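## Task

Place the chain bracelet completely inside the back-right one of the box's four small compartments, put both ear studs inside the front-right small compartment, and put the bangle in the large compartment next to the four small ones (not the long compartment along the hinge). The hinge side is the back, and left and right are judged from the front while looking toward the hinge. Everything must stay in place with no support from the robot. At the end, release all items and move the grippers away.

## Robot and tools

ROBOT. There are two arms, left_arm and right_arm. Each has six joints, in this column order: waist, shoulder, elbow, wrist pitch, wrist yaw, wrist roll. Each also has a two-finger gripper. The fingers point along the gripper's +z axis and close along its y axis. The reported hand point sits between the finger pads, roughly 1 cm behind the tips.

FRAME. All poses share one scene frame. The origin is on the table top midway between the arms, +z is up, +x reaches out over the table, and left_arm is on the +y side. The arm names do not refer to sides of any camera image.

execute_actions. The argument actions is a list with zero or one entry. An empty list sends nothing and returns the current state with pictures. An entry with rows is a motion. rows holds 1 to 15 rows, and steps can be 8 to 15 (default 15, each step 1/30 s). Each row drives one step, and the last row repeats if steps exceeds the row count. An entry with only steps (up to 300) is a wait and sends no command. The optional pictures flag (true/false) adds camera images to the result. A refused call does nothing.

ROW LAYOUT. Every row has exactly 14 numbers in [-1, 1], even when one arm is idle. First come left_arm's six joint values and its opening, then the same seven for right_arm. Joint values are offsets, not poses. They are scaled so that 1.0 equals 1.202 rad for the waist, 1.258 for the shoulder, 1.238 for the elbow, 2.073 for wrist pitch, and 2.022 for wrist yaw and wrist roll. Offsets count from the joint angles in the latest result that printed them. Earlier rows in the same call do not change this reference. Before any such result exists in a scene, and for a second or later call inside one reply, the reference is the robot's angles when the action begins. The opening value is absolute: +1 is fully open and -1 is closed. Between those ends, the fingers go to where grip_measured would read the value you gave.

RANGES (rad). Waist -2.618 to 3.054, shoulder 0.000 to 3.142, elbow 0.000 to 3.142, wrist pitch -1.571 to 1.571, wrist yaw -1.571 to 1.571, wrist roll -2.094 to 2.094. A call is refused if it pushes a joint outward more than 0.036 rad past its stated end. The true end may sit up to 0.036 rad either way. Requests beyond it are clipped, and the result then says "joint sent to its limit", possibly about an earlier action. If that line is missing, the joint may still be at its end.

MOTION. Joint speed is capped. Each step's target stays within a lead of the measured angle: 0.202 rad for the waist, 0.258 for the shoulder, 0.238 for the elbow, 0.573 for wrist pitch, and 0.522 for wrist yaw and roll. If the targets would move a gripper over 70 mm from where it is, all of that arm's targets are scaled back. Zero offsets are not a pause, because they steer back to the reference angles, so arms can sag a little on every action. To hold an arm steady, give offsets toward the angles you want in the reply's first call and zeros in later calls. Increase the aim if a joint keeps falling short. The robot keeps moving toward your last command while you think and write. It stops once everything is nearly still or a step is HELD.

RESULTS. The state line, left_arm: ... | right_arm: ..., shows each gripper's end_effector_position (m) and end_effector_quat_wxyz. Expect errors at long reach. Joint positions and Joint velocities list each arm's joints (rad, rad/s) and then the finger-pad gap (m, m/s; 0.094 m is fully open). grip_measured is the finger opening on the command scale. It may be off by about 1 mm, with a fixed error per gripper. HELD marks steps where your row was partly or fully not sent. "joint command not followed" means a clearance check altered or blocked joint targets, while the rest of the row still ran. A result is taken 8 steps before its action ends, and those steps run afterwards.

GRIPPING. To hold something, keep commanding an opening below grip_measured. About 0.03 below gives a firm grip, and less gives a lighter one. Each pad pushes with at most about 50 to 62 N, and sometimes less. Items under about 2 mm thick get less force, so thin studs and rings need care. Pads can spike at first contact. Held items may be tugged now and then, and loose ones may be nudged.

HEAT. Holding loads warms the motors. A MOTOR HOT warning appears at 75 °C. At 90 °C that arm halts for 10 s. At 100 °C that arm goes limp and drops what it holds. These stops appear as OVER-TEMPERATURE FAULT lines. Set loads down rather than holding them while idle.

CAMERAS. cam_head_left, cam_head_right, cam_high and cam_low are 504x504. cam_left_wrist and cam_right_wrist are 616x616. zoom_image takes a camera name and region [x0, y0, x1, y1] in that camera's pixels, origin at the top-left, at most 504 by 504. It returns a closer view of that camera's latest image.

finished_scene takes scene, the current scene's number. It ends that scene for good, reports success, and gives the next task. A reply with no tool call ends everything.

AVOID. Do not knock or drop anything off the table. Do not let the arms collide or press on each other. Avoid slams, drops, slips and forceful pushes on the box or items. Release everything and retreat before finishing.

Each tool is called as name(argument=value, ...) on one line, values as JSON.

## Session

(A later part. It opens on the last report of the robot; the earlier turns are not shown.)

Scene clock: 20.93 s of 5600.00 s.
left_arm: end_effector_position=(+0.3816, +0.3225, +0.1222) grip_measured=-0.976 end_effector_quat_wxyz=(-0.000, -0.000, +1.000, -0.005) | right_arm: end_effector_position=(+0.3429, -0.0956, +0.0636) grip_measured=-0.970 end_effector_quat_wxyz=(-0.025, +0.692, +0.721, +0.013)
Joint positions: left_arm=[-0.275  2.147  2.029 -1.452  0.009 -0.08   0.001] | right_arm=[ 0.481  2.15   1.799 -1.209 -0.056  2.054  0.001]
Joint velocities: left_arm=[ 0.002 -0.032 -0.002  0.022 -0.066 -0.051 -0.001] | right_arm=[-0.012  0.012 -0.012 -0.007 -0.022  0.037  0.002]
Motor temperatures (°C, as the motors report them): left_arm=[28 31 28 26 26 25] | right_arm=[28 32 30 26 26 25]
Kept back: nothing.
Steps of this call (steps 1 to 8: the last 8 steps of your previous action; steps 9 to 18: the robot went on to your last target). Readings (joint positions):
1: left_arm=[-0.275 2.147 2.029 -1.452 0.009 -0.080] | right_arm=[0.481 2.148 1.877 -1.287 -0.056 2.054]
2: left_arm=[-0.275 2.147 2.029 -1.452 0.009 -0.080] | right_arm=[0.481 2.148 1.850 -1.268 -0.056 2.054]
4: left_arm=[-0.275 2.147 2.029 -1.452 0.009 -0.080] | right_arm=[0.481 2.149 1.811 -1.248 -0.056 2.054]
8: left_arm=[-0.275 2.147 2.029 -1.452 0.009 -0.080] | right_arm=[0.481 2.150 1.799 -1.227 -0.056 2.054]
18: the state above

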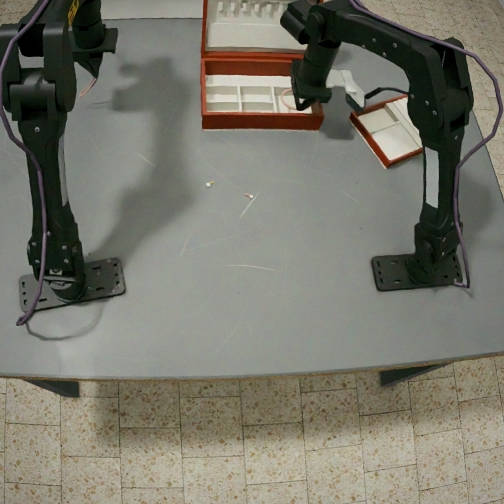

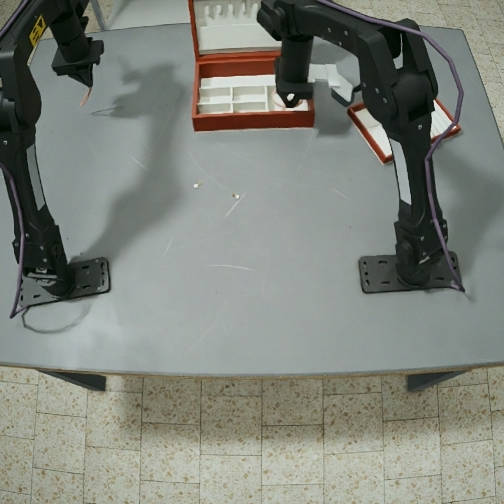

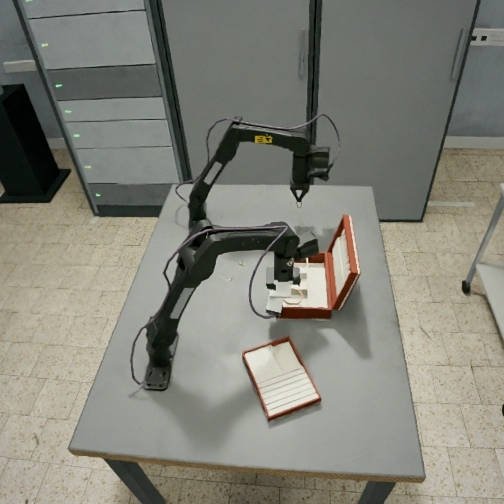

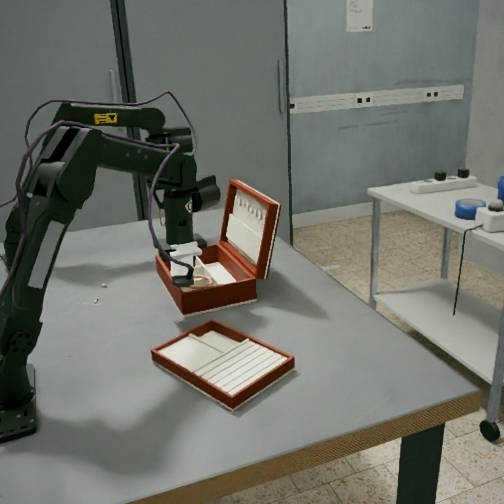

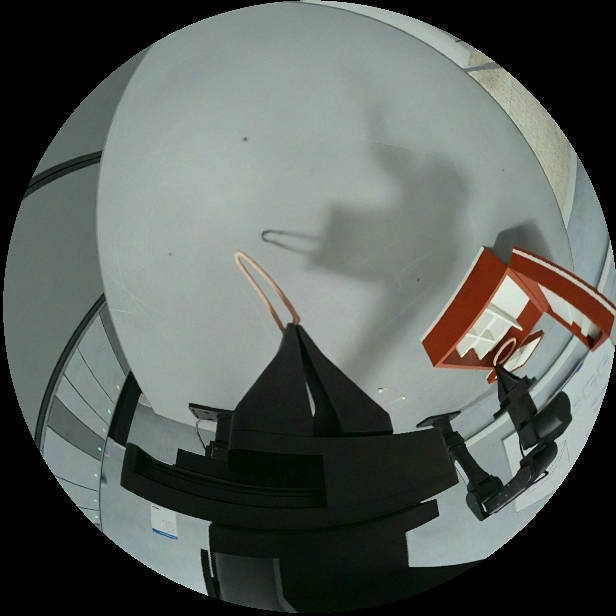

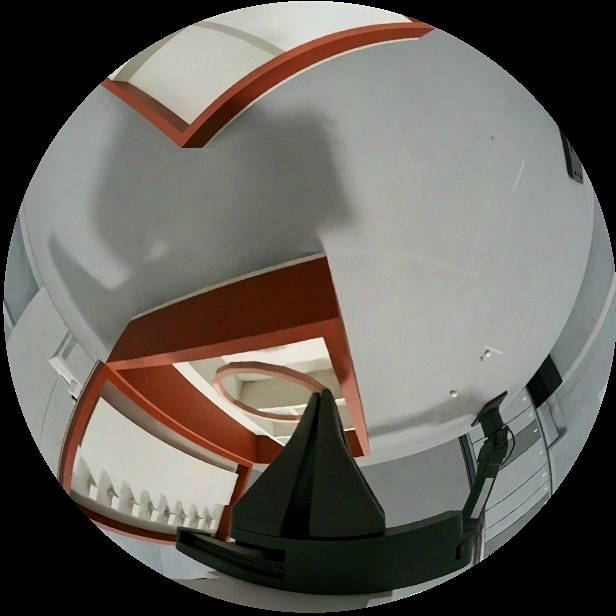

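execute_actions(actions=[{"rows":[[0,0,0.01,0,0,0,-1,0,0.005,-0.01,0.01,0,0,-0.985],[0,0,0.01,0,0,0,-1,0,0.01,-0.02,0.02,0,0,-0.985],[0,0,0.01,0,0,0,-1,0,0.015,-0.03,0.03,0,0,-0.985],[0,0,0.01,0,0,0,-1,0,0.02,-0.04,0.036,0,0,-0.985]],"steps":15}])

execute_actions(actions=[{"steps":18}], pictures=true)

Scene clock: 21.53 s of 5600.00 s.
left_arm: end_effector_position=(+0.3816, +0.3225, +0.1222) grip_measured=-0.976 end_effector_quat_wxyz=(-0.000, -0.000, +1.000, -0.005) | right_arm: end_effector_position=(+0.3468, -0.0934, +0.0522) grip_measured=-0.970 end_effector_quat_wxyz=(-0.023, +0.692, +0.721, +0.020)
Joint positions: left_arm=[-0.275  2.147  2.029 -1.452  0.009 -0.08   0.001] | right_arm=[ 0.481  2.16   1.77  -1.155 -0.056  2.054  0.001]
Joint velocities: left_arm=[-0.012 -0.007  0.002 -0.037 -0.007  0.051  0.001] | right_arm=[-0.007  0.149 -0.12   0.11  -0.007  0.007  0.001]
Motor temperatures (°C, as the motors report them): left_arm=[28 31 28 26 26 25] | right_arm=[28 32 30 26 26 25]
Steps of this call (steps 1 to 11: the robot went on to your last target; steps 12 to 18: the first 7 steps of this action). Readings (joint positions):
12: left_arm=[-0.275 2.147 2.029 -1.452 0.009 -0.080] | right_arm=[0.481 2.150 1.799 -1.206 -0.056 2.054]
13: left_arm=[-0.275 2.147 2.029 -1.452 0.009 -0.080] | right_arm=[0.481 2.150 1.798 -1.200 -0.056 2.054]
15: left_arm=[-0.275 2.147 2.029 -1.452 0.009 -0.080] | right_arm=[0.481 2.150 1.786 -1.177 -0.056 2.054]
18: the state above

Scene clock: 22.13 s of 5600.00 s.
left_arm: end_effector_position=(+0.3816, +0.3225, +0.1222) grip_measured=-0.976 end_effector_quat_wxyz=(-0.000, -0.000, +1.000, -0.005) | right_arm: end_effector_position=(+0.3483, -0.0925, +0.0444) grip_measured=-0.970 end_effector_quat_wxyz=(-0.024, +0.692, +0.721, +0.019)
Joint positions: left_arm=[-0.275  2.147  2.029 -1.452  0.009 -0.08   0.001] | right_arm=[ 0.481  2.174  1.761 -1.134 -0.056  2.054  0.001]
Joint velocities: left_arm=[-0.002 -0.007 -0.017  0.022  0.051  0.022  0.001] | right_arm=[ 0.002  0.002  0.007 -0.051  0.066 -0.037  0.002]
Motor temperatures (°C, as the motors report them): left_arm=[28 31 28 26 26 25] | right_arm=[28 32 30 26 26 25]
Kept back: nothing.
Steps of this call (steps 1 to 8: the last 8 steps of your previous action; steps 9 to 18: the robot went on to your last target). Readings (joint positions):
1: left_arm=[-0.275 2.147 2.029 -1.452 0.009 -0.080] | right_arm=[0.481 2.165 1.767 -1.151 -0.056 2.054]
2: left_arm=[-0.275 2.147 2.029 -1.452 0.009 -0.080] | right_arm=[0.481 2.169 1.764 -1.147 -0.056 2.054]
4: left_arm=[-0.275 2.147 2.029 -1.452 0.009 -0.080] | right_arm=[0.481 2.174 1.761 -1.143 -0.056 2.054]
8: left_arm=[-0.275 2.147 2.029 -1.452 0.009 -0.080] | right_arm=[0.481 2.174 1.761 -1.137 -0.056 2.054]
18: the state above

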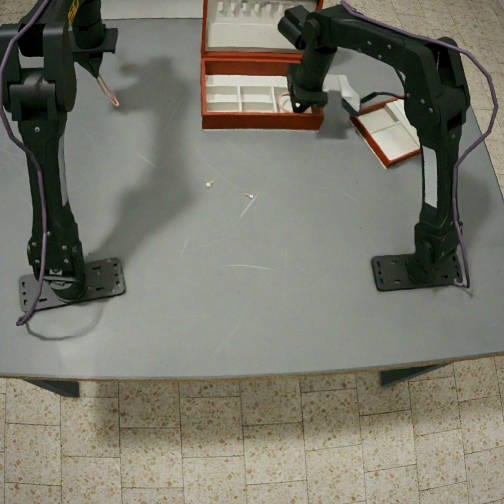

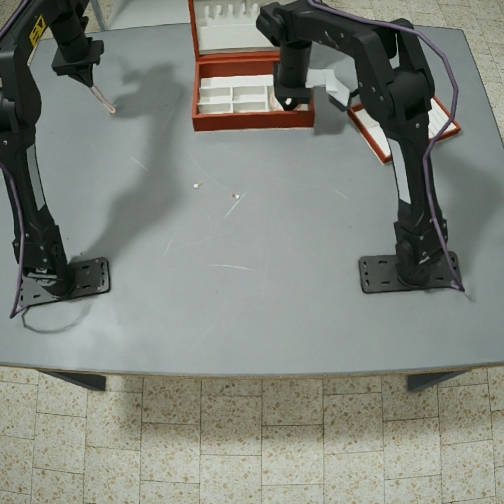

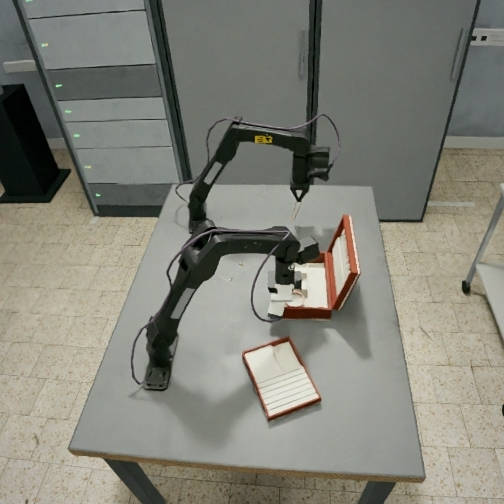

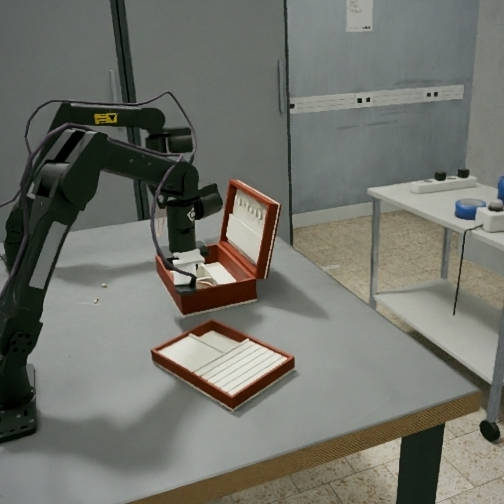

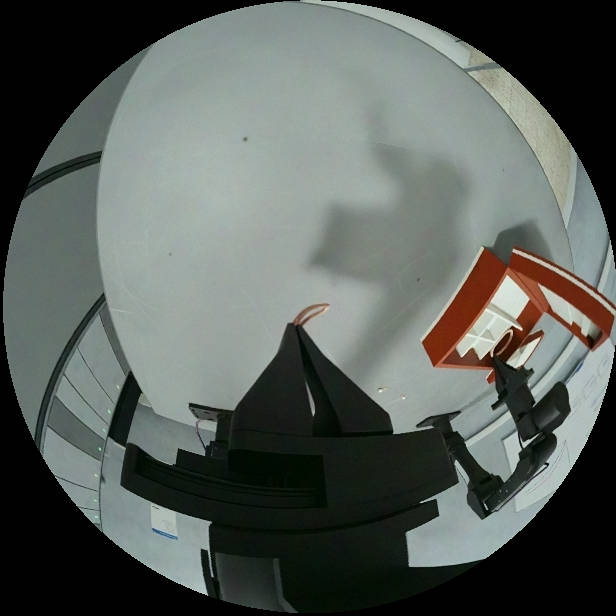

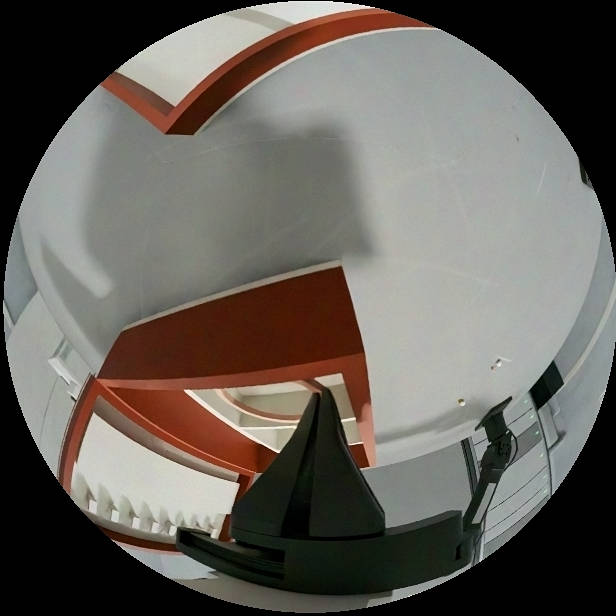

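execute_actions(actions=[{"rows":[[0,0,0.01,0,0,0,-1,0,0,-0.015,0,0,0,-0.985],[0,0,0.01,0,0,0,-1,0,0,-0.025,0,0,0,-0.985],[0,0,0.01,0,0,0,-1,0,0,-0.035,0.005,0,0,-0.985],[0,0,0.01,0,0,0,-1,0,0,-0.04,0.01,0,0,-0.985]],"steps":15}])

execute_actions(actions=[{"rows":[[0,0,0,0,0,0,-1,0,0,0,0,0,0,-0.9],[0,0,0,0,0,0,-1,0,0,0,0,0,0,-0.8]],"steps":15}])

execute_actions(actions=[{"steps":12}], pictures=true)

zoom_image(camera="cam_head_left", region=[190,50,350,140])

Scene clock: 23.07 s of 5600.00 s.
left_arm: end_effector_position=(+0.3816, +0.3225, +0.1222) grip_measured=-0.976 end_effector_quat_wxyz=(-0.000, -0.000, +1.000, -0.005) | right_arm: end_effector_position=(+0.3425, -0.0959, +0.0356) grip_measured=-0.970 end_effector_quat_wxyz=(-0.026, +0.692, +0.721, +0.009)
Joint positions: left_arm=[-0.275  2.147  2.029 -1.452  0.009 -0.08   0.001] | right_arm=[ 0.481  2.174  1.726 -1.119 -0.056  2.054  0.001]
Joint velocities: left_arm=[-0.017 -0.007 -0.017 -0.051 -0.007  0.007  0.001] | right_arm=[ 0.012  0.002 -0.095  0.066 -0.037 -0.022 -0.001]
Motor temperatures (°C, as the motors report them): left_arm=[28 31 28 26 26 25] | right_arm=[28 33 30 26 26 25]
Steps of this call (steps 1 to 15: the robot went on to your last target; steps 16 to 21: nothing new was sent; steps 22 to 28: the first 7 steps of this action). Readings (joint positions):
22: left_arm=[-0.275 2.147 2.029 -1.452 0.009 -0.080] | right_arm=[0.481 2.174 1.761 -1.133 -0.056 2.054]
23: left_arm=[-0.275 2.147 2.029 -1.452 0.009 -0.080] | right_arm=[0.481 2.174 1.759 -1.132 -0.056 2.054]
25: left_arm=[-0.275 2.147 2.029 -1.452 0.009 -0.080] | right_arm=[0.481 2.174 1.746 -1.124 -0.056 2.054]
28: the state above

Scene clock: 23.57 s of 5600.00 s.
left_arm: end_effector_position=(+0.3816, +0.3225, +0.1222) grip_measured=-0.976 end_effector_quat_wxyz=(-0.000, -0.000, +1.000, -0.005) | right_arm: end_effector_position=(+0.3459, -0.0941, +0.0355) grip_measured=-0.803 end_effector_quat_wxyz=(-0.024, +0.692, +0.721, +0.017)
Joint positions: left_arm=[-0.275  2.147  2.029 -1.452  0.009 -0.08   0.001] | right_arm=[ 0.481  2.174  1.725 -1.103 -0.055  2.055  0.009]
Joint velocities: left_arm=[-0.022 -0.012  0.007 -0.11   0.007 -0.051 -0.   ] | right_arm=[ 0.007 -0.007  0.007  0.022 -0.066  0.022 -0.   ]
Motor temperatures (°C, as the motors report them): left_arm=[28 31 28 26 26 25] | right_arm=[28 33 30 26 26 25]
Steps of this call (steps 1 to 8: the last 8 steps of your previous action; steps 9 to 15: the first 7 steps of this action, its rows measured from where the robot was after step 8). Readings (joint positions):
8: left_arm=[-0.275 2.147 2.029 -1.452 0.009 -0.080] | right_arm=[0.481 2.174 1.725 -1.113 -0.056 2.054]
9: left_arm=[-0.275 2.147 2.029 -1.452 0.009 -0.080] | right_arm=[0.481 2.174 1.725 -1.113 -0.056 2.054]
10: left_arm=[-0.275 2.147 2.029 -1.452 0.009 -0.080] | right_arm=[0.481 2.174 1.725 -1.108 -0.055 2.055]
12: left_arm=[-0.275 2.147 2.029 -1.452 0.009 -0.080] | right_arm=[0.481 2.174 1.725 -1.104 -0.055 2.055]
15: the state above

Scene clock: 23.97 s of 5600.00 s.
left_arm: end_effector_position=(+0.3816, +0.3225, +0.1222) grip_measured=-0.976 end_effector_quat_wxyz=(-0.000, -0.000, +1.000, -0.005) | right_arm: end_effector_position=(+0.3459, -0.0941, +0.0355) grip_measured=-0.803 end_effector_quat_wxyz=(-0.024, +0.692, +0.721, +0.017)
Joint positions: left_arm=[-0.275  2.147  2.029 -1.452  0.009 -0.08   0.001] | right_arm=[ 0.481  2.174  1.725 -1.103 -0.055  2.055  0.009]
Joint velocities: left_arm=[-0.017 -0.007  0.007 -0.037 -0.066  0.037  0.   ] | right_arm=[-0.002  0.002 -0.007  0.007 -0.051  0.051 -0.   ]
Motor temperatures (°C, as the motors report them): left_arm=[28 31 28 26 26 25] | right_arm=[28 33 30 26 26 25]
Kept back: nothing.
Steps of this call (steps 1 to 8: the last 8 steps of your previous action; steps 9 to 12: the robot went on to your last target). Readings (joint positions):
1: left_arm=[-0.275 2.147 2.029 -1.452 0.009 -0.080] | right_arm=[0.481 2.174 1.725 -1.103 -0.055 2.055]
2: left_arm=[-0.275 2.147 2.029 -1.452 0.009 -0.080] | right_arm=[0.481 2.174 1.725 -1.103 -0.055 2.055]
4: left_arm=[-0.275 2.147 2.029 -1.452 0.009 -0.080] | right_arm=[0.481 2.174 1.725 -1.103 -0.055 2.055]
8: left_arm=[-0.275 2.147 2.029 -1.452 0.009 -0.080] | right_arm=[0.481 2.174 1.725 -1.103 -0.055 2.055]
12: the state above

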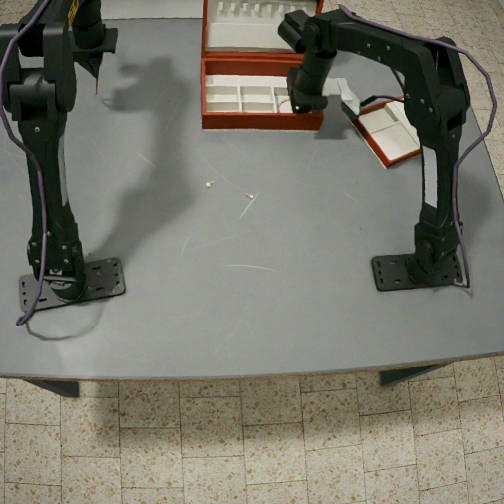

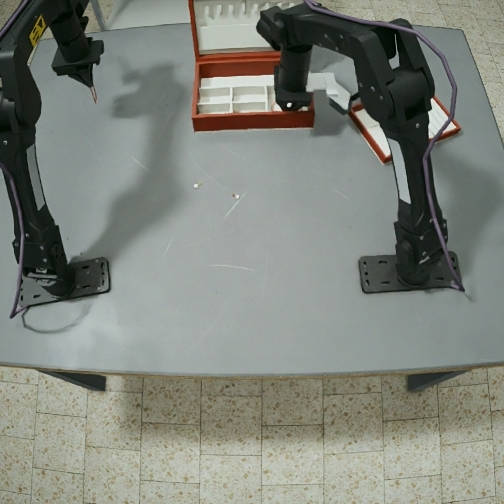

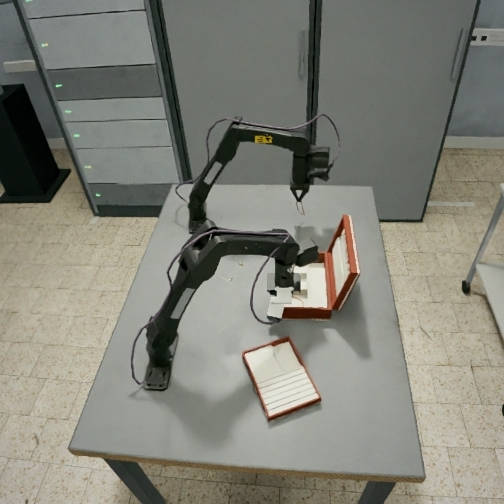

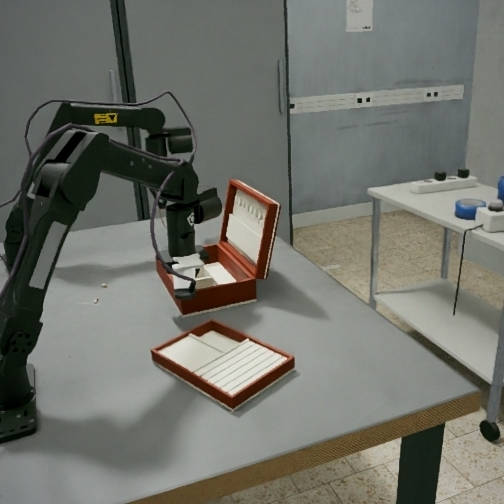

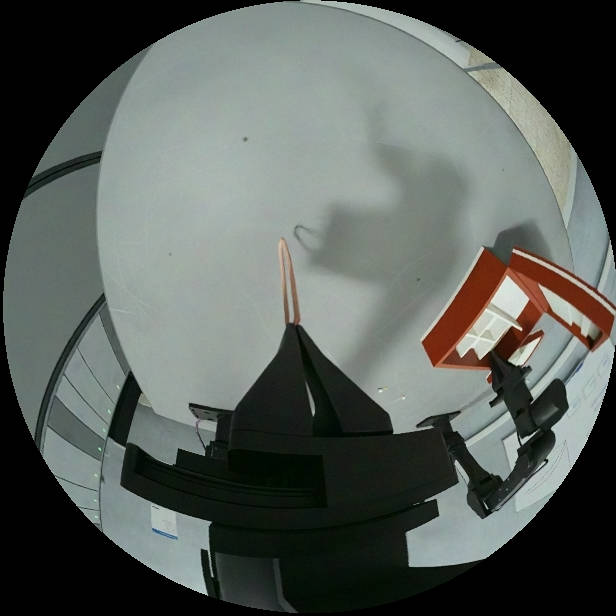

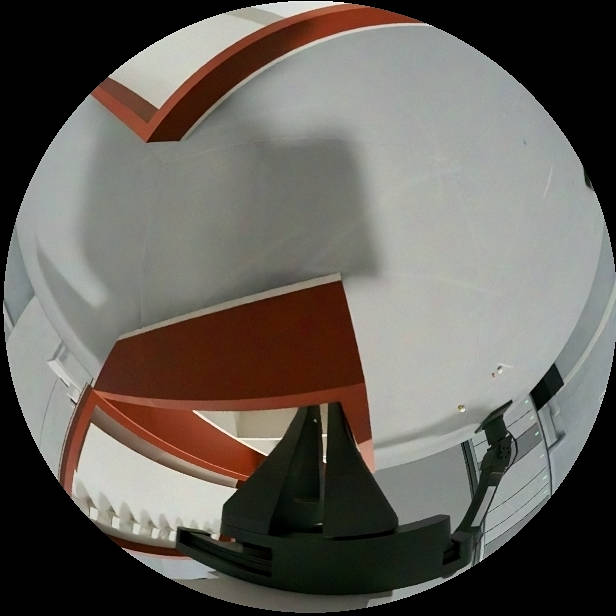

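Region (190, 50, 350, 140) of cam_head_left's 504x504 image, scaled by 3.150, with more detail than that image has; it fills the top 284 rows of this view, and the rest is white.

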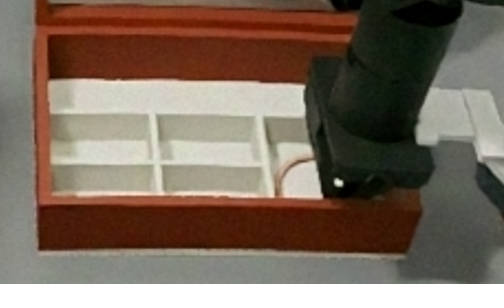

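execute_actions(actions=[{"rows":[[0,0,0.01,0,0,0,-1,0,-0.02,0.02,-0.02,0,0,-0.8],[0,0,0.01,0,0,0,-1,0,-0.04,0.04,-0.04,0,0,-0.8],[0,0,0.01,0,0,0,-1,0,-0.06,0.06,-0.07,0,0,-0.8],[0,0,0.01,0,0,0,-1,0,-0.08,0.08,-0.1,0,0,-0.8],[0,0,0.01,0,0,0,-1,0,-0.1,0.1,-0.12,0,0,-0.8],[0,0,0.01,0,0,0,-1,0,-0.13,0.1,-0.14,0,0,-0.8],[0,0,0.01,0,0,0,-1,0,-0.16,0.1,-0.15,0,0,-0.8],[0,0,0.01,0,0,0,-1,0,-0.2,0.08,-0.15,0,0,-0.8],[0,0,0.01,0,0,0,-1,0,-0.25,0.04,-0.15,0,0,-0.8],[0,0,0.01,0,0,0,-1,0.05,-0.3,0,-0.14,0,-0.1,-0.8],[0,0,0.01,0,0,0,-1,0.15,-0.33,-0.06,-0.12,0,-0.3,-0.8],[0,0,0.01,0,0,0,-1,0.25,-0.33,-0.12,-0.1,0,-0.5,-0.8],[0,0,0.01,0,0,0,-1,0.35,-0.33,-0.18,-0.08,0,-0.7,-0.7],[0,0,0.01,0,0,0,-1,0.475,-0.33,-0.245,-0.05,0,-0.995,-0.6]],"steps":15}])

execute_actions(actions=[{"steps":40}])

Scene clock: 25.63 s of 5600.00 s.
left_arm: end_effector_position=(+0.3816, +0.3225, +0.1222) grip_measured=-0.976 end_effector_quat_wxyz=(-0.000, -0.000, +1.000, -0.005) | right_arm: end_effector_position=(+0.3385, -0.0983, +0.0847) grip_measured=-0.803 end_effector_quat_wxyz=(-0.021, +0.692, +0.721, +0.025)
Joint positions: left_arm=[-0.275  2.147  2.029 -1.452  0.009 -0.08   0.001] | right_arm=[ 0.481  2.093  1.795 -1.236 -0.055  2.055  0.009]
Joint velocities: left_arm=[-0.007 -0.017 -0.002 -0.007  0.022 -0.022  0.001] | right_arm=[-0.007 -0.965  0.227 -0.725 -0.022  0.022 -0.001]
Motor temperatures (°C, as the motors report them): left_arm=[28 31 28 26 26 25] | right_arm=[28 33 30 26 26 25]
Steps of this call (steps 1 to 15: the robot went on to your last target; steps 16 to 43: nothing new was sent; steps 44 to 50: the first 7 steps of this action). Readings (joint positions):
44: left_arm=[-0.275 2.147 2.029 -1.452 0.009 -0.080] | right_arm=[0.481 2.174 1.725 -1.104 -0.055 2.055]
45: left_arm=[-0.275 2.147 2.029 -1.452 0.009 -0.080] | right_arm=[0.481 2.173 1.729 -1.109 -0.055 2.055]
47: left_arm=[-0.275 2.147 2.029 -1.452 0.009 -0.080] | right_arm=[0.481 2.161 1.752 -1.150 -0.055 2.055]
50: the state above

Scene clock: 26.97 s of 5600.00 s.
left_arm: end_effector_position=(+0.3816, +0.3225, +0.1222) grip_measured=-0.976 end_effector_quat_wxyz=(-0.000, -0.000, +1.000, -0.005) | right_arm: end_effector_position=(+0.1224, -0.0193, +0.0998) grip_measured=-0.603 end_effector_quat_wxyz=(-0.019, -0.499, +0.866, +0.028)
Joint positions: left_arm=[-0.275  2.147  2.029 -1.452  0.009 -0.08   0.001] | right_arm=[ 1.057  1.778  1.422 -1.216 -0.067  0.054  0.019]
Joint velocities: left_arm=[ 0.002  0.012  0.002  0.066 -0.007  0.051 -0.001] | right_arm=[ 0.007 -0.012  0.012  0.081 -0.022 -0.051 -0.   ]
Motor temperatures (°C, as the motors report them): left_arm=[28 31 28 26 26 25] | right_arm=[28 33 30 26 26 25]
Kept back: nothing.
Steps of this call (steps 1 to 8: the last 8 steps of your previous action; steps 9 to 40: the robot went on to your last target). Readings (joint positions):
1: left_arm=[-0.275 2.147 2.029 -1.452 0.009 -0.080] | right_arm=[0.481 2.054 1.798 -1.257 -0.055 2.055]
2: left_arm=[-0.275 2.147 2.029 -1.452 0.009 -0.080] | right_arm=[0.481 2.007 1.795 -1.276 -0.055 2.055]
4: left_arm=[-0.275 2.147 2.029 -1.452 0.009 -0.080] | right_arm=[0.503 1.891 1.757 -1.290 -0.049 1.953]
8: left_arm=[-0.275 2.147 2.029 -1.452 0.009 -0.080] | right_arm=[0.700 1.723 1.596 -1.261 -0.046 1.643]
40: the state above

execute_actions(actions=[{"rows":[[-0.02,0,0.03,0,0,0.04,-1,-0.025,0.02,0.005,0.02,0,0,-0.6],[-0.05,0,0.06,0,0,0.09,-1,-0.025,0.04,0.005,0.04,0,0,-0.6],[-0.09,0,0.09,0,0,0.14,-1,-0.025,0.06,0.005,0.06,0,0,-0.6],[-0.13,0,0.12,0,0,0.19,-1,-0.025,0.08,0.005,0.08,0,0,-0.6],[-0.17,0,0.15,0,0,0.24,-1,-0.025,0.1,0.005,0.097,0,0,-0.6],[-0.21,0,0.18,0,0,0.29,-1,-0.025,0.12,0.005,0.097,0,0,-0.6],[-0.25,0,0.2,0,0,0.34,-1,-0.025,0.14,0.005,0.097,0,0,-0.6],[-0.29,0,0.225,0,0,0.39,-1,-0.025,0.14,0.005,0.097,0,0,-0.6],[-0.33,0,0.225,0,0,0.44,-1,-0.025,0.14,0.005,0.097,0,0,-0.6],[-0.37,0,0.225,0,0,0.49,-1,-0.025,0.14,0.005,0.097,0,0,-0.6],[-0.41,0,0.225,0,0,0.54,-1,-0.025,0.14,0.005,0.097,0,0,-0.6],[-0.45,0,0.225,0,0,0.59,-1,-0.025,0.14,0.005,0.097,0,0,-0.6],[-0.49,0,0.225,0,0,0.64,-1,-0.025,0.14,0.005,0.097,0,0,-0.6],[-0.532,0,0.225,0,0,0.68,-1,-0.025,0.14,0.005,0.097,0,0,-0.6]],"steps":15}])

execute_actions(actions=[{"steps":30}])

Scene clock: 28.33 s of 5600.00 s.
left_arm: end_effector_position=(+0.4018, +0.2555, +0.1597) grip_measured=-0.976 end_effector_quat_wxyz=(+0.072, +0.230, +0.971, -0.000) | right_arm: end_effector_position=(+0.1419, -0.0003, +0.0644) grip_measured=-0.603 end_effector_quat_wxyz=(-0.015, -0.490, +0.871, +0.030)
Joint positions: left_arm=[-0.426  2.154  2.181 -1.453  0.     0.234  0.001] | right_arm=[ 1.031  1.889  1.422 -1.097 -0.067  0.05   0.019]
Joint velocities: left_arm=[-1.258  0.002  0.882  0.168 -0.022  1.722 -0.001] | right_arm=[-0.002  0.872  0.002  0.564 -0.022 -0.022  0.   ]
Motor temperatures (°C, as the motors report them): left_arm=[28 32 28 26 26 25] | right_arm=[28 33 30 26 26 25]
Steps of this call (steps 1 to 30: the robot went on to your last target; steps 31 to 34: nothing new was sent; steps 35 to 41: the first 7 steps of this action). Readings (joint positions):
35: left_arm=[-0.276 2.147 2.031 -1.452 0.009 -0.068] | right_arm=[1.054 1.779 1.422 -1.215 -0.067 0.050]
36: left_arm=[-0.281 2.148 2.040 -1.455 0.008 -0.039] | right_arm=[1.050 1.784 1.422 -1.207 -0.067 0.050]
38: left_arm=[-0.315 2.154 2.087 -1.460 0.003 0.058] | right_arm=[1.039 1.811 1.422 -1.170 -0.067 0.050]
41: the state above

Scene clock: 29.33 s of 5600.00 s.
left_arm: end_effector_position=(+0.3202, +0.0512, +0.1898) grip_measured=-0.976 end_effector_quat_wxyz=(+0.127, +0.834, +0.536, +0.032) | right_arm: end_effector_position=(+0.1473, +0.0095, +0.0367) grip_measured=-0.603 end_effector_quat_wxyz=(-0.021, -0.490, +0.871, +0.026)
Joint positions: left_arm=[-0.908  2.154  2.282 -1.436  0.011  1.286  0.001] | right_arm=[ 1.031  1.972  1.422 -1.029 -0.067  0.05   0.019]
Joint velocities: left_arm=[ 0.007 -0.012  0.012 -0.007  0.037 -0.095  0.   ] | right_arm=[-0.012  0.007 -0.017  0.007 -0.037  0.007 -0.001]
Motor temperatures (°C, as the motors report them): left_arm=[28 32 28 26 26 25] | right_arm=[28 33 30 26 26 25]
Kept back: nothing.
Steps of this call (steps 1 to 8: the last 8 steps of your previous action; steps 9 to 30: the robot went on to your last target). Readings (joint positions):
1: left_arm=[-0.473 2.154 2.211 -1.449 0.000 0.300] | right_arm=[1.031 1.918 1.422 -1.079 -0.067 0.050]
2: left_arm=[-0.522 2.154 2.235 -1.443 -0.000 0.372] | right_arm=[1.031 1.942 1.422 -1.067 -0.067 0.050]
4: left_arm=[-0.627 2.154 2.268 -1.433 -0.000 0.528] | right_arm=[1.031 1.971 1.422 -1.052 -0.067 0.050]
8: left_arm=[-0.849 2.154 2.282 -1.424 0.001 0.879] | right_arm=[1.031 1.972 1.422 -1.038 -0.067 0.050]
30: the state above

execute_actions(actions=[{"rows":[[0,0.008,0.015,0.015,0,0,-1,0,0,0.008,0,0,0,-0.6],[0,0.016,0.015,0.03,0,0,-1,0,0,0.008,0,0,0,-0.6],[0,0.024,0.015,0.045,0,0,-1,0,0,0.008,0,0,0,-0.6],[0,0.032,0.015,0.06,0,0,-1,0,0,0.008,0,0,0,-0.6],[0,0.04,0.015,0.075,0,0,-1,0,0,0.008,0,0,0,-0.6],[0,0.048,0.015,0.09,0,0,-1,0,0,0.008,0,0,0,-0.6],[0,0.056,0.015,0.105,0,0,-1,0,0,0.008,0,0,0,-0.6],[0,0.064,0.015,0.12,0,0,-1,0,0,0.008,0,0,0,-0.6],[0,0.072,0.015,0.135,0,0,-1,0,0,0.008,0,0,0,-0.6],[0,0.08,0.015,0.15,0,0,-1,0,0,0.008,0,0,0,-0.6],[0,0.088,0.015,0.165,0,0,-1,0,0,0.008,0,0,0,-0.6],[0,0.096,0.015,0.18,0,0,-1,0,0,0.008,0,0,0,-0.6],[0,0.104,0.015,0.195,0,0,-1,0,0,0.008,0,0,0,-0.6],[0,0.104,0.015,0.206,0,0,-1,0,0,0.008,0,0,0,-0.6]],"steps":15}])

execute_actions(actions=[{"steps":25}], pictures=true)

Scene clock: 30.23 s of 5600.00 s.
left_arm: end_effector_position=(+0.3411, +0.0332, +0.1873) grip_measured=-0.976 end_effector_quat_wxyz=(+0.168, +0.830, +0.531, +0.044) | right_arm: end_effector_position=(+0.1473, +0.0095, +0.0367) grip_measured=-0.603 end_effector_quat_wxyz=(-0.021, -0.490, +0.871, +0.026)
Joint positions: left_arm=[-0.908  2.178  2.282 -1.326  0.011  1.289  0.001] | right_arm=[ 1.031  1.972  1.422 -1.029 -0.067  0.05   0.019]
Joint velocities: left_arm=[-0.007  0.276  0.002  0.74   0.007  0.007  0.   ] | right_arm=[ 0.012 -0.007  0.002 -0.066 -0.051  0.081 -0.001]
Motor temperatures (°C, as the motors report them): left_arm=[28 32 28 26 26 25] | right_arm=[28 33 30 26 26 25]
Steps of this call (steps 1 to 15: the robot went on to your last target; steps 16 to 20: nothing new was sent; steps 21 to 27: the first 7 steps of this action). Readings (joint positions):
21: left_arm=[-0.908 2.154 2.282 -1.433 0.011 1.289] | right_arm=[1.031 1.972 1.422 -1.029 -0.067 0.050]
22: left_arm=[-0.908 2.154 2.282 -1.425 0.011 1.289] | right_arm=[1.031 1.972 1.422 -1.029 -0.067 0.050]
24: left_arm=[-0.908 2.158 2.282 -1.395 0.011 1.289] | right_arm=[1.031 1.972 1.422 -1.029 -0.067 0.050]
27: the state above

Scene clock: 31.07 s of 5600.00 s.
left_arm: end_effector_position=(+0.3995, -0.0173, +0.1671) grip_measured=-0.976 end_effector_quat_wxyz=(+0.267, +0.810, +0.517, +0.074) | right_arm: end_effector_position=(+0.1473, +0.0095, +0.0367) grip_measured=-0.603 end_effector_quat_wxyz=(-0.021, -0.490, +0.871, +0.026)
Joint positions: left_arm=[-0.908  2.285  2.282 -1.008  0.011  1.289  0.001] | right_arm=[ 1.031  1.972  1.422 -1.029 -0.067  0.05   0.019]
Joint velocities: left_arm=[-0.017 -0.012 -0.012 -0.007  0.037  0.051 -0.001] | right_arm=[-0.012 -0.017  0.012  0.037 -0.081 -0.022  0.   ]
Motor temperatures (°C, as the motors report them): left_arm=[28 32 28 26 26 25] | right_arm=[28 33 30 26 26 25]
Kept back: nothing.
Steps of this call (steps 1 to 8: the last 8 steps of your previous action; steps 9 to 25: the robot went on to your last target). Readings (joint positions):
1: left_arm=[-0.908 2.188 2.282 -1.299 0.011 1.289] | right_arm=[1.031 1.972 1.422 -1.029 -0.067 0.050]
2: left_arm=[-0.908 2.200 2.282 -1.272 0.011 1.289] | right_arm=[1.031 1.972 1.422 -1.029 -0.067 0.050]
4: left_arm=[-0.908 2.226 2.282 -1.214 0.011 1.289] | right_arm=[1.031 1.972 1.422 -1.029 -0.067 0.050]
8: left_arm=[-0.908 2.273 2.282 -1.101 0.011 1.289] | right_arm=[1.031 1.972 1.422 -1.029 -0.067 0.050]
25: the state above

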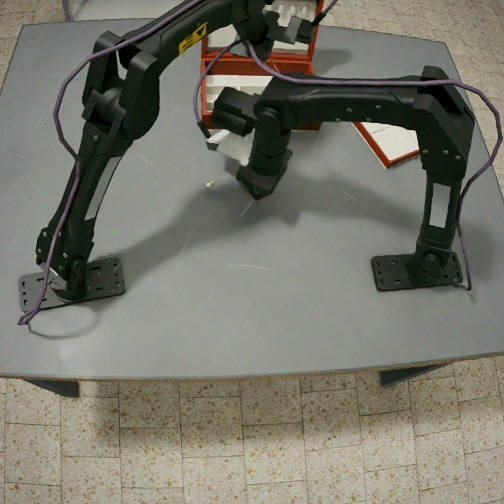

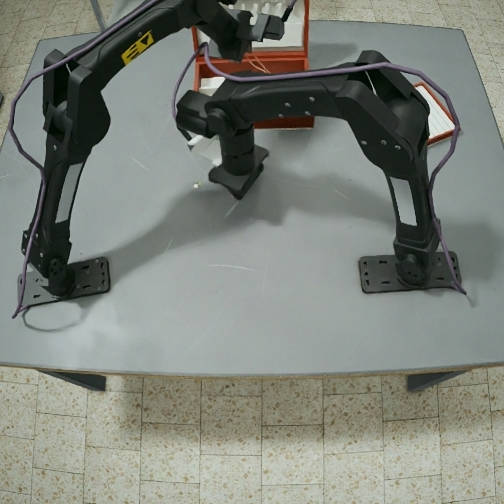

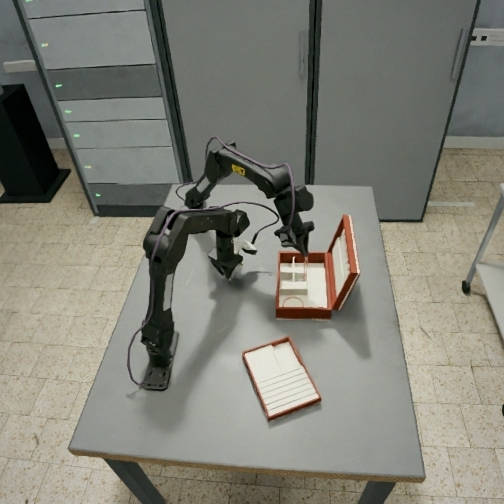

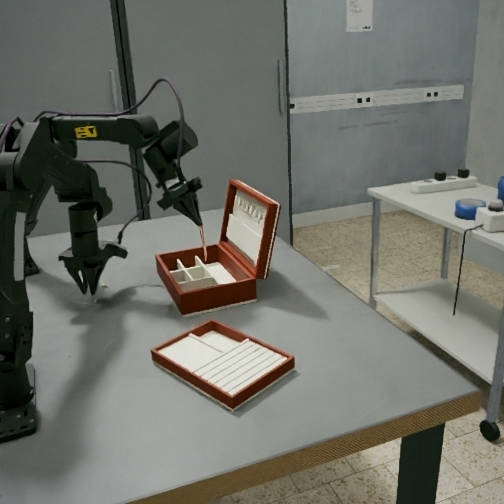

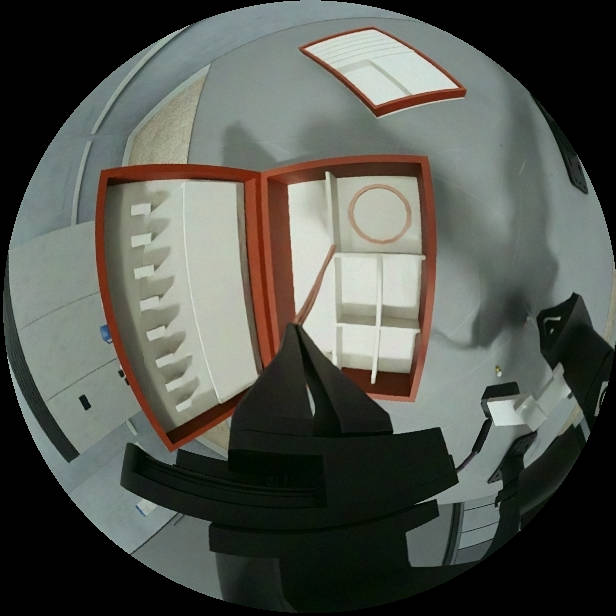

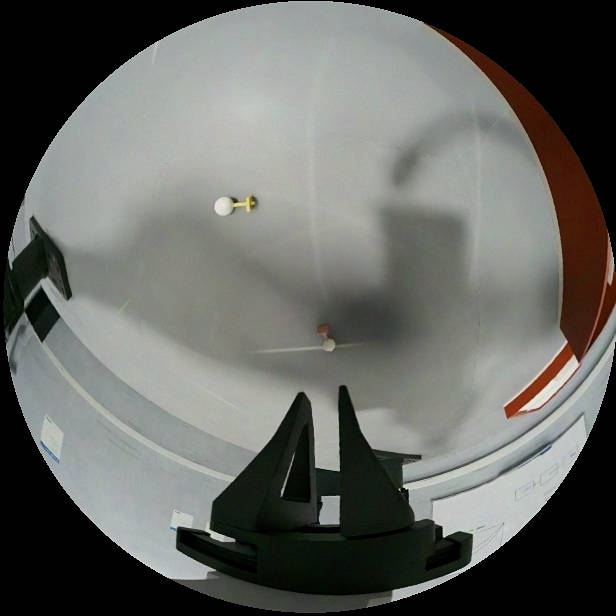

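execute_actions(actions=[{"rows":[[0,-0.01,-0.01,0.005,0,0,-1,-0.022,0,0,0.02,0,0,-0.6],[0,-0.02,-0.025,0.015,0,0,-1,-0.022,0,-0.01,0.034,0,0,-0.6],[0,-0.03,-0.04,0.025,0,0,-1,-0.022,0.01,-0.02,0.034,0,0,-0.6],[0,-0.035,-0.055,0.035,0,0,-1,-0.022,0.02,-0.03,0.034,0,0,-0.6],[0,-0.035,-0.07,0.045,0,0,-1,-0.022,0.02,-0.03,0.034,0,0,-0.6],[0,-0.035,-0.085,0.055,0,0,-1,-0.022,0.02,-0.03,0.034,0,0,-0.6],[0,-0.035,-0.1,0.06,0,0,-1,-0.022,0.02,-0.03,0.034,0,0,-0.6],[0,-0.035,-0.115,0.07,0,0,-1,-0.022,0.02,-0.03,0.034,0,0,-0.6],[0,-0.035,-0.13,0.08,0,0,-1,-0.022,0.02,-0.03,0.034,0,0,-0.6],[0,-0.035,-0.145,0.085,0,0,-1,-0.022,0.02,-0.03,0.034,0,0,-0.6],[0,-0.035,-0.16,0.095,0,0,-1,-0.022,0.02,-0.03,0.034,0,0,-0.6],[0,-0.035,-0.175,0.1,0,0,-1,-0.022,0.02,-0.03,0.034,0,0,-0.6],[0,-0.035,-0.19,0.108,0,0,-1,-0.022,0.02,-0.03,0.034,0,0,-0.6],[0,-0.035,-0.2,0.108,0,0,-1,-0.022,0.02,-0.03,0.034,0,0,-0.6]],"steps":15}])

execute_actions(actions=[{"steps":25}], pictures=true)

Scene clock: 32.93 s of 5600.00 s.
left_arm: end_effector_position=(+0.4011, -0.0187, +0.1655) grip_measured=-0.976 end_effector_quat_wxyz=(+0.280, +0.806, +0.515, +0.078) | right_arm: end_effector_position=(+0.1567, +0.0105, +0.0293) grip_measured=-0.603 end_effector_quat_wxyz=(-0.013, -0.481, +0.876, +0.031)
Joint positions: left_arm=[-0.908  2.254  2.209 -0.936  0.011  1.289  0.001] | right_arm=[ 1.01   1.982  1.405 -0.983 -0.067  0.05   0.019]
Joint velocities: left_arm=[ 0.012 -0.134 -0.466  0.476  0.037 -0.007 -0.   ] | right_arm=[-0.022  0.125 -0.129  0.022  0.007 -0.066 -0.001]
Motor temperatures (°C, as the motors report them): left_arm=[28 32 28 26 26 25] | right_arm=[28 33 30 26 26 25]
Steps of this call (steps 1 to 30: the robot went on to your last target; steps 31 to 49: nothing new was sent; steps 50 to 56: the first 7 steps of this action). Readings (joint positions):
50: left_arm=[-0.908 2.285 2.282 -1.006 0.011 1.289] | right_arm=[1.030 1.972 1.422 -1.027 -0.067 0.050]
51: left_arm=[-0.908 2.284 2.279 -1.000 0.011 1.289] | right_arm=[1.026 1.972 1.422 -1.020 -0.067 0.050]
53: left_arm=[-0.908 2.273 2.256 -0.978 0.011 1.289] | right_arm=[1.018 1.972 1.417 -0.999 -0.067 0.050]
56: the state above

Scene clock: 33.77 s of 5600.00 s.
left_arm: end_effector_position=(+0.4028, -0.0201, +0.1264) grip_measured=-0.976 end_effector_quat_wxyz=(+0.278, +0.807, +0.516, +0.077) | right_arm: end_effector_position=(+0.1561, +0.0091, +0.0231) grip_measured=-0.603 end_effector_quat_wxyz=(-0.017, -0.480, +0.876, +0.029)
Joint positions: left_arm=[-0.908  2.248  2.044 -0.783  0.011  1.289  0.001] | right_arm=[ 1.01   1.994  1.396 -0.972 -0.067  0.05   0.019]
Joint velocities: left_arm=[ 0.002 -0.002 -0.002  0.007  0.007  0.037 -0.   ] | right_arm=[ 0.012  0.012  0.007  0.022 -0.007 -0.037 -0.   ]
Motor temperatures (°C, as the motors report them): left_arm=[28 33 28 26 26 25] | right_arm=[28 33 30 26 26 25]
Kept back: nothing.
Steps of this call (steps 1 to 8: the last 8 steps of your previous action; steps 9 to 25: the robot went on to your last target). Readings (joint positions):
1: left_arm=[-0.908 2.251 2.192 -0.920 0.011 1.289] | right_arm=[1.010 1.986 1.402 -0.981 -0.067 0.050]
2: left_arm=[-0.908 2.249 2.175 -0.903 0.011 1.289] | right_arm=[1.010 1.989 1.399 -0.980 -0.067 0.050]
4: left_arm=[-0.908 2.248 2.138 -0.869 0.011 1.289] | right_arm=[1.010 1.993 1.396 -0.978 -0.067 0.050]
8: left_arm=[-0.908 2.248 2.063 -0.821 0.011 1.289] | right_arm=[1.010 1.994 1.396 -0.975 -0.067 0.050]
25: the state above

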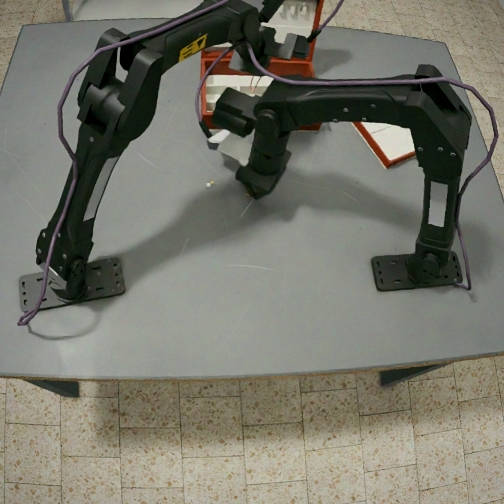

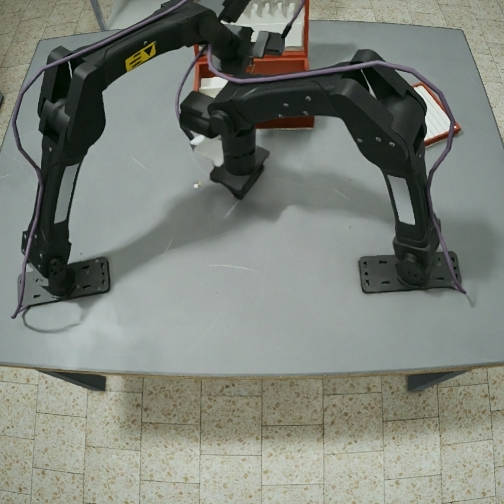

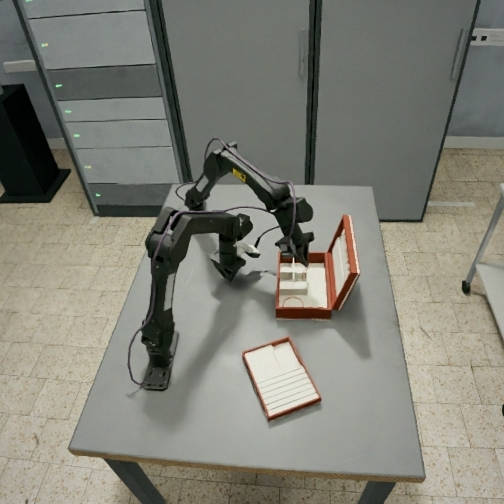

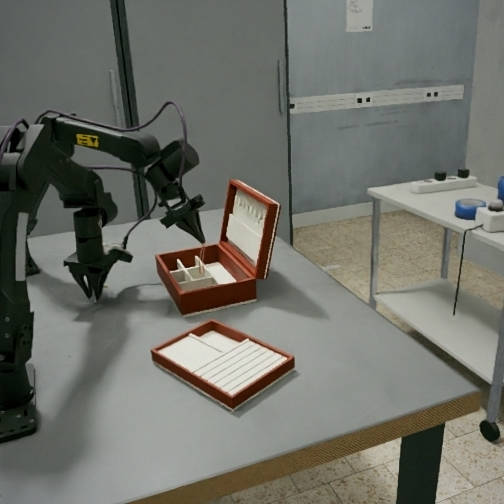

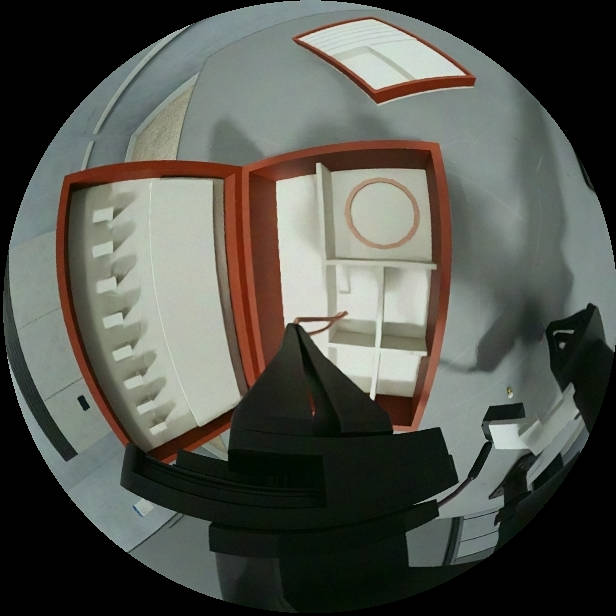

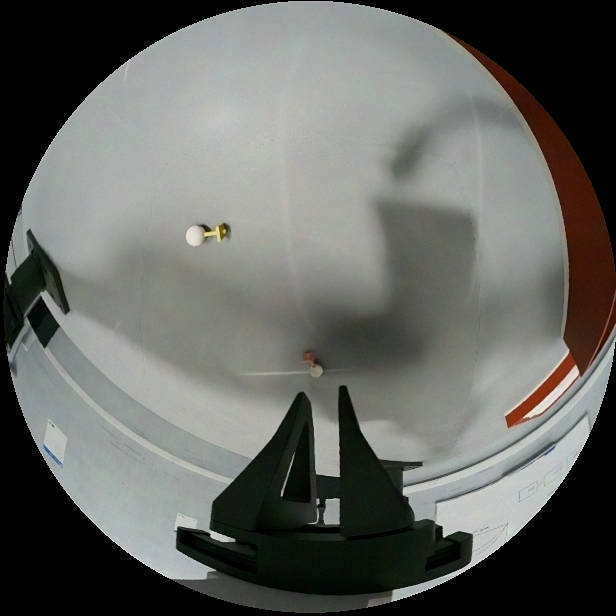

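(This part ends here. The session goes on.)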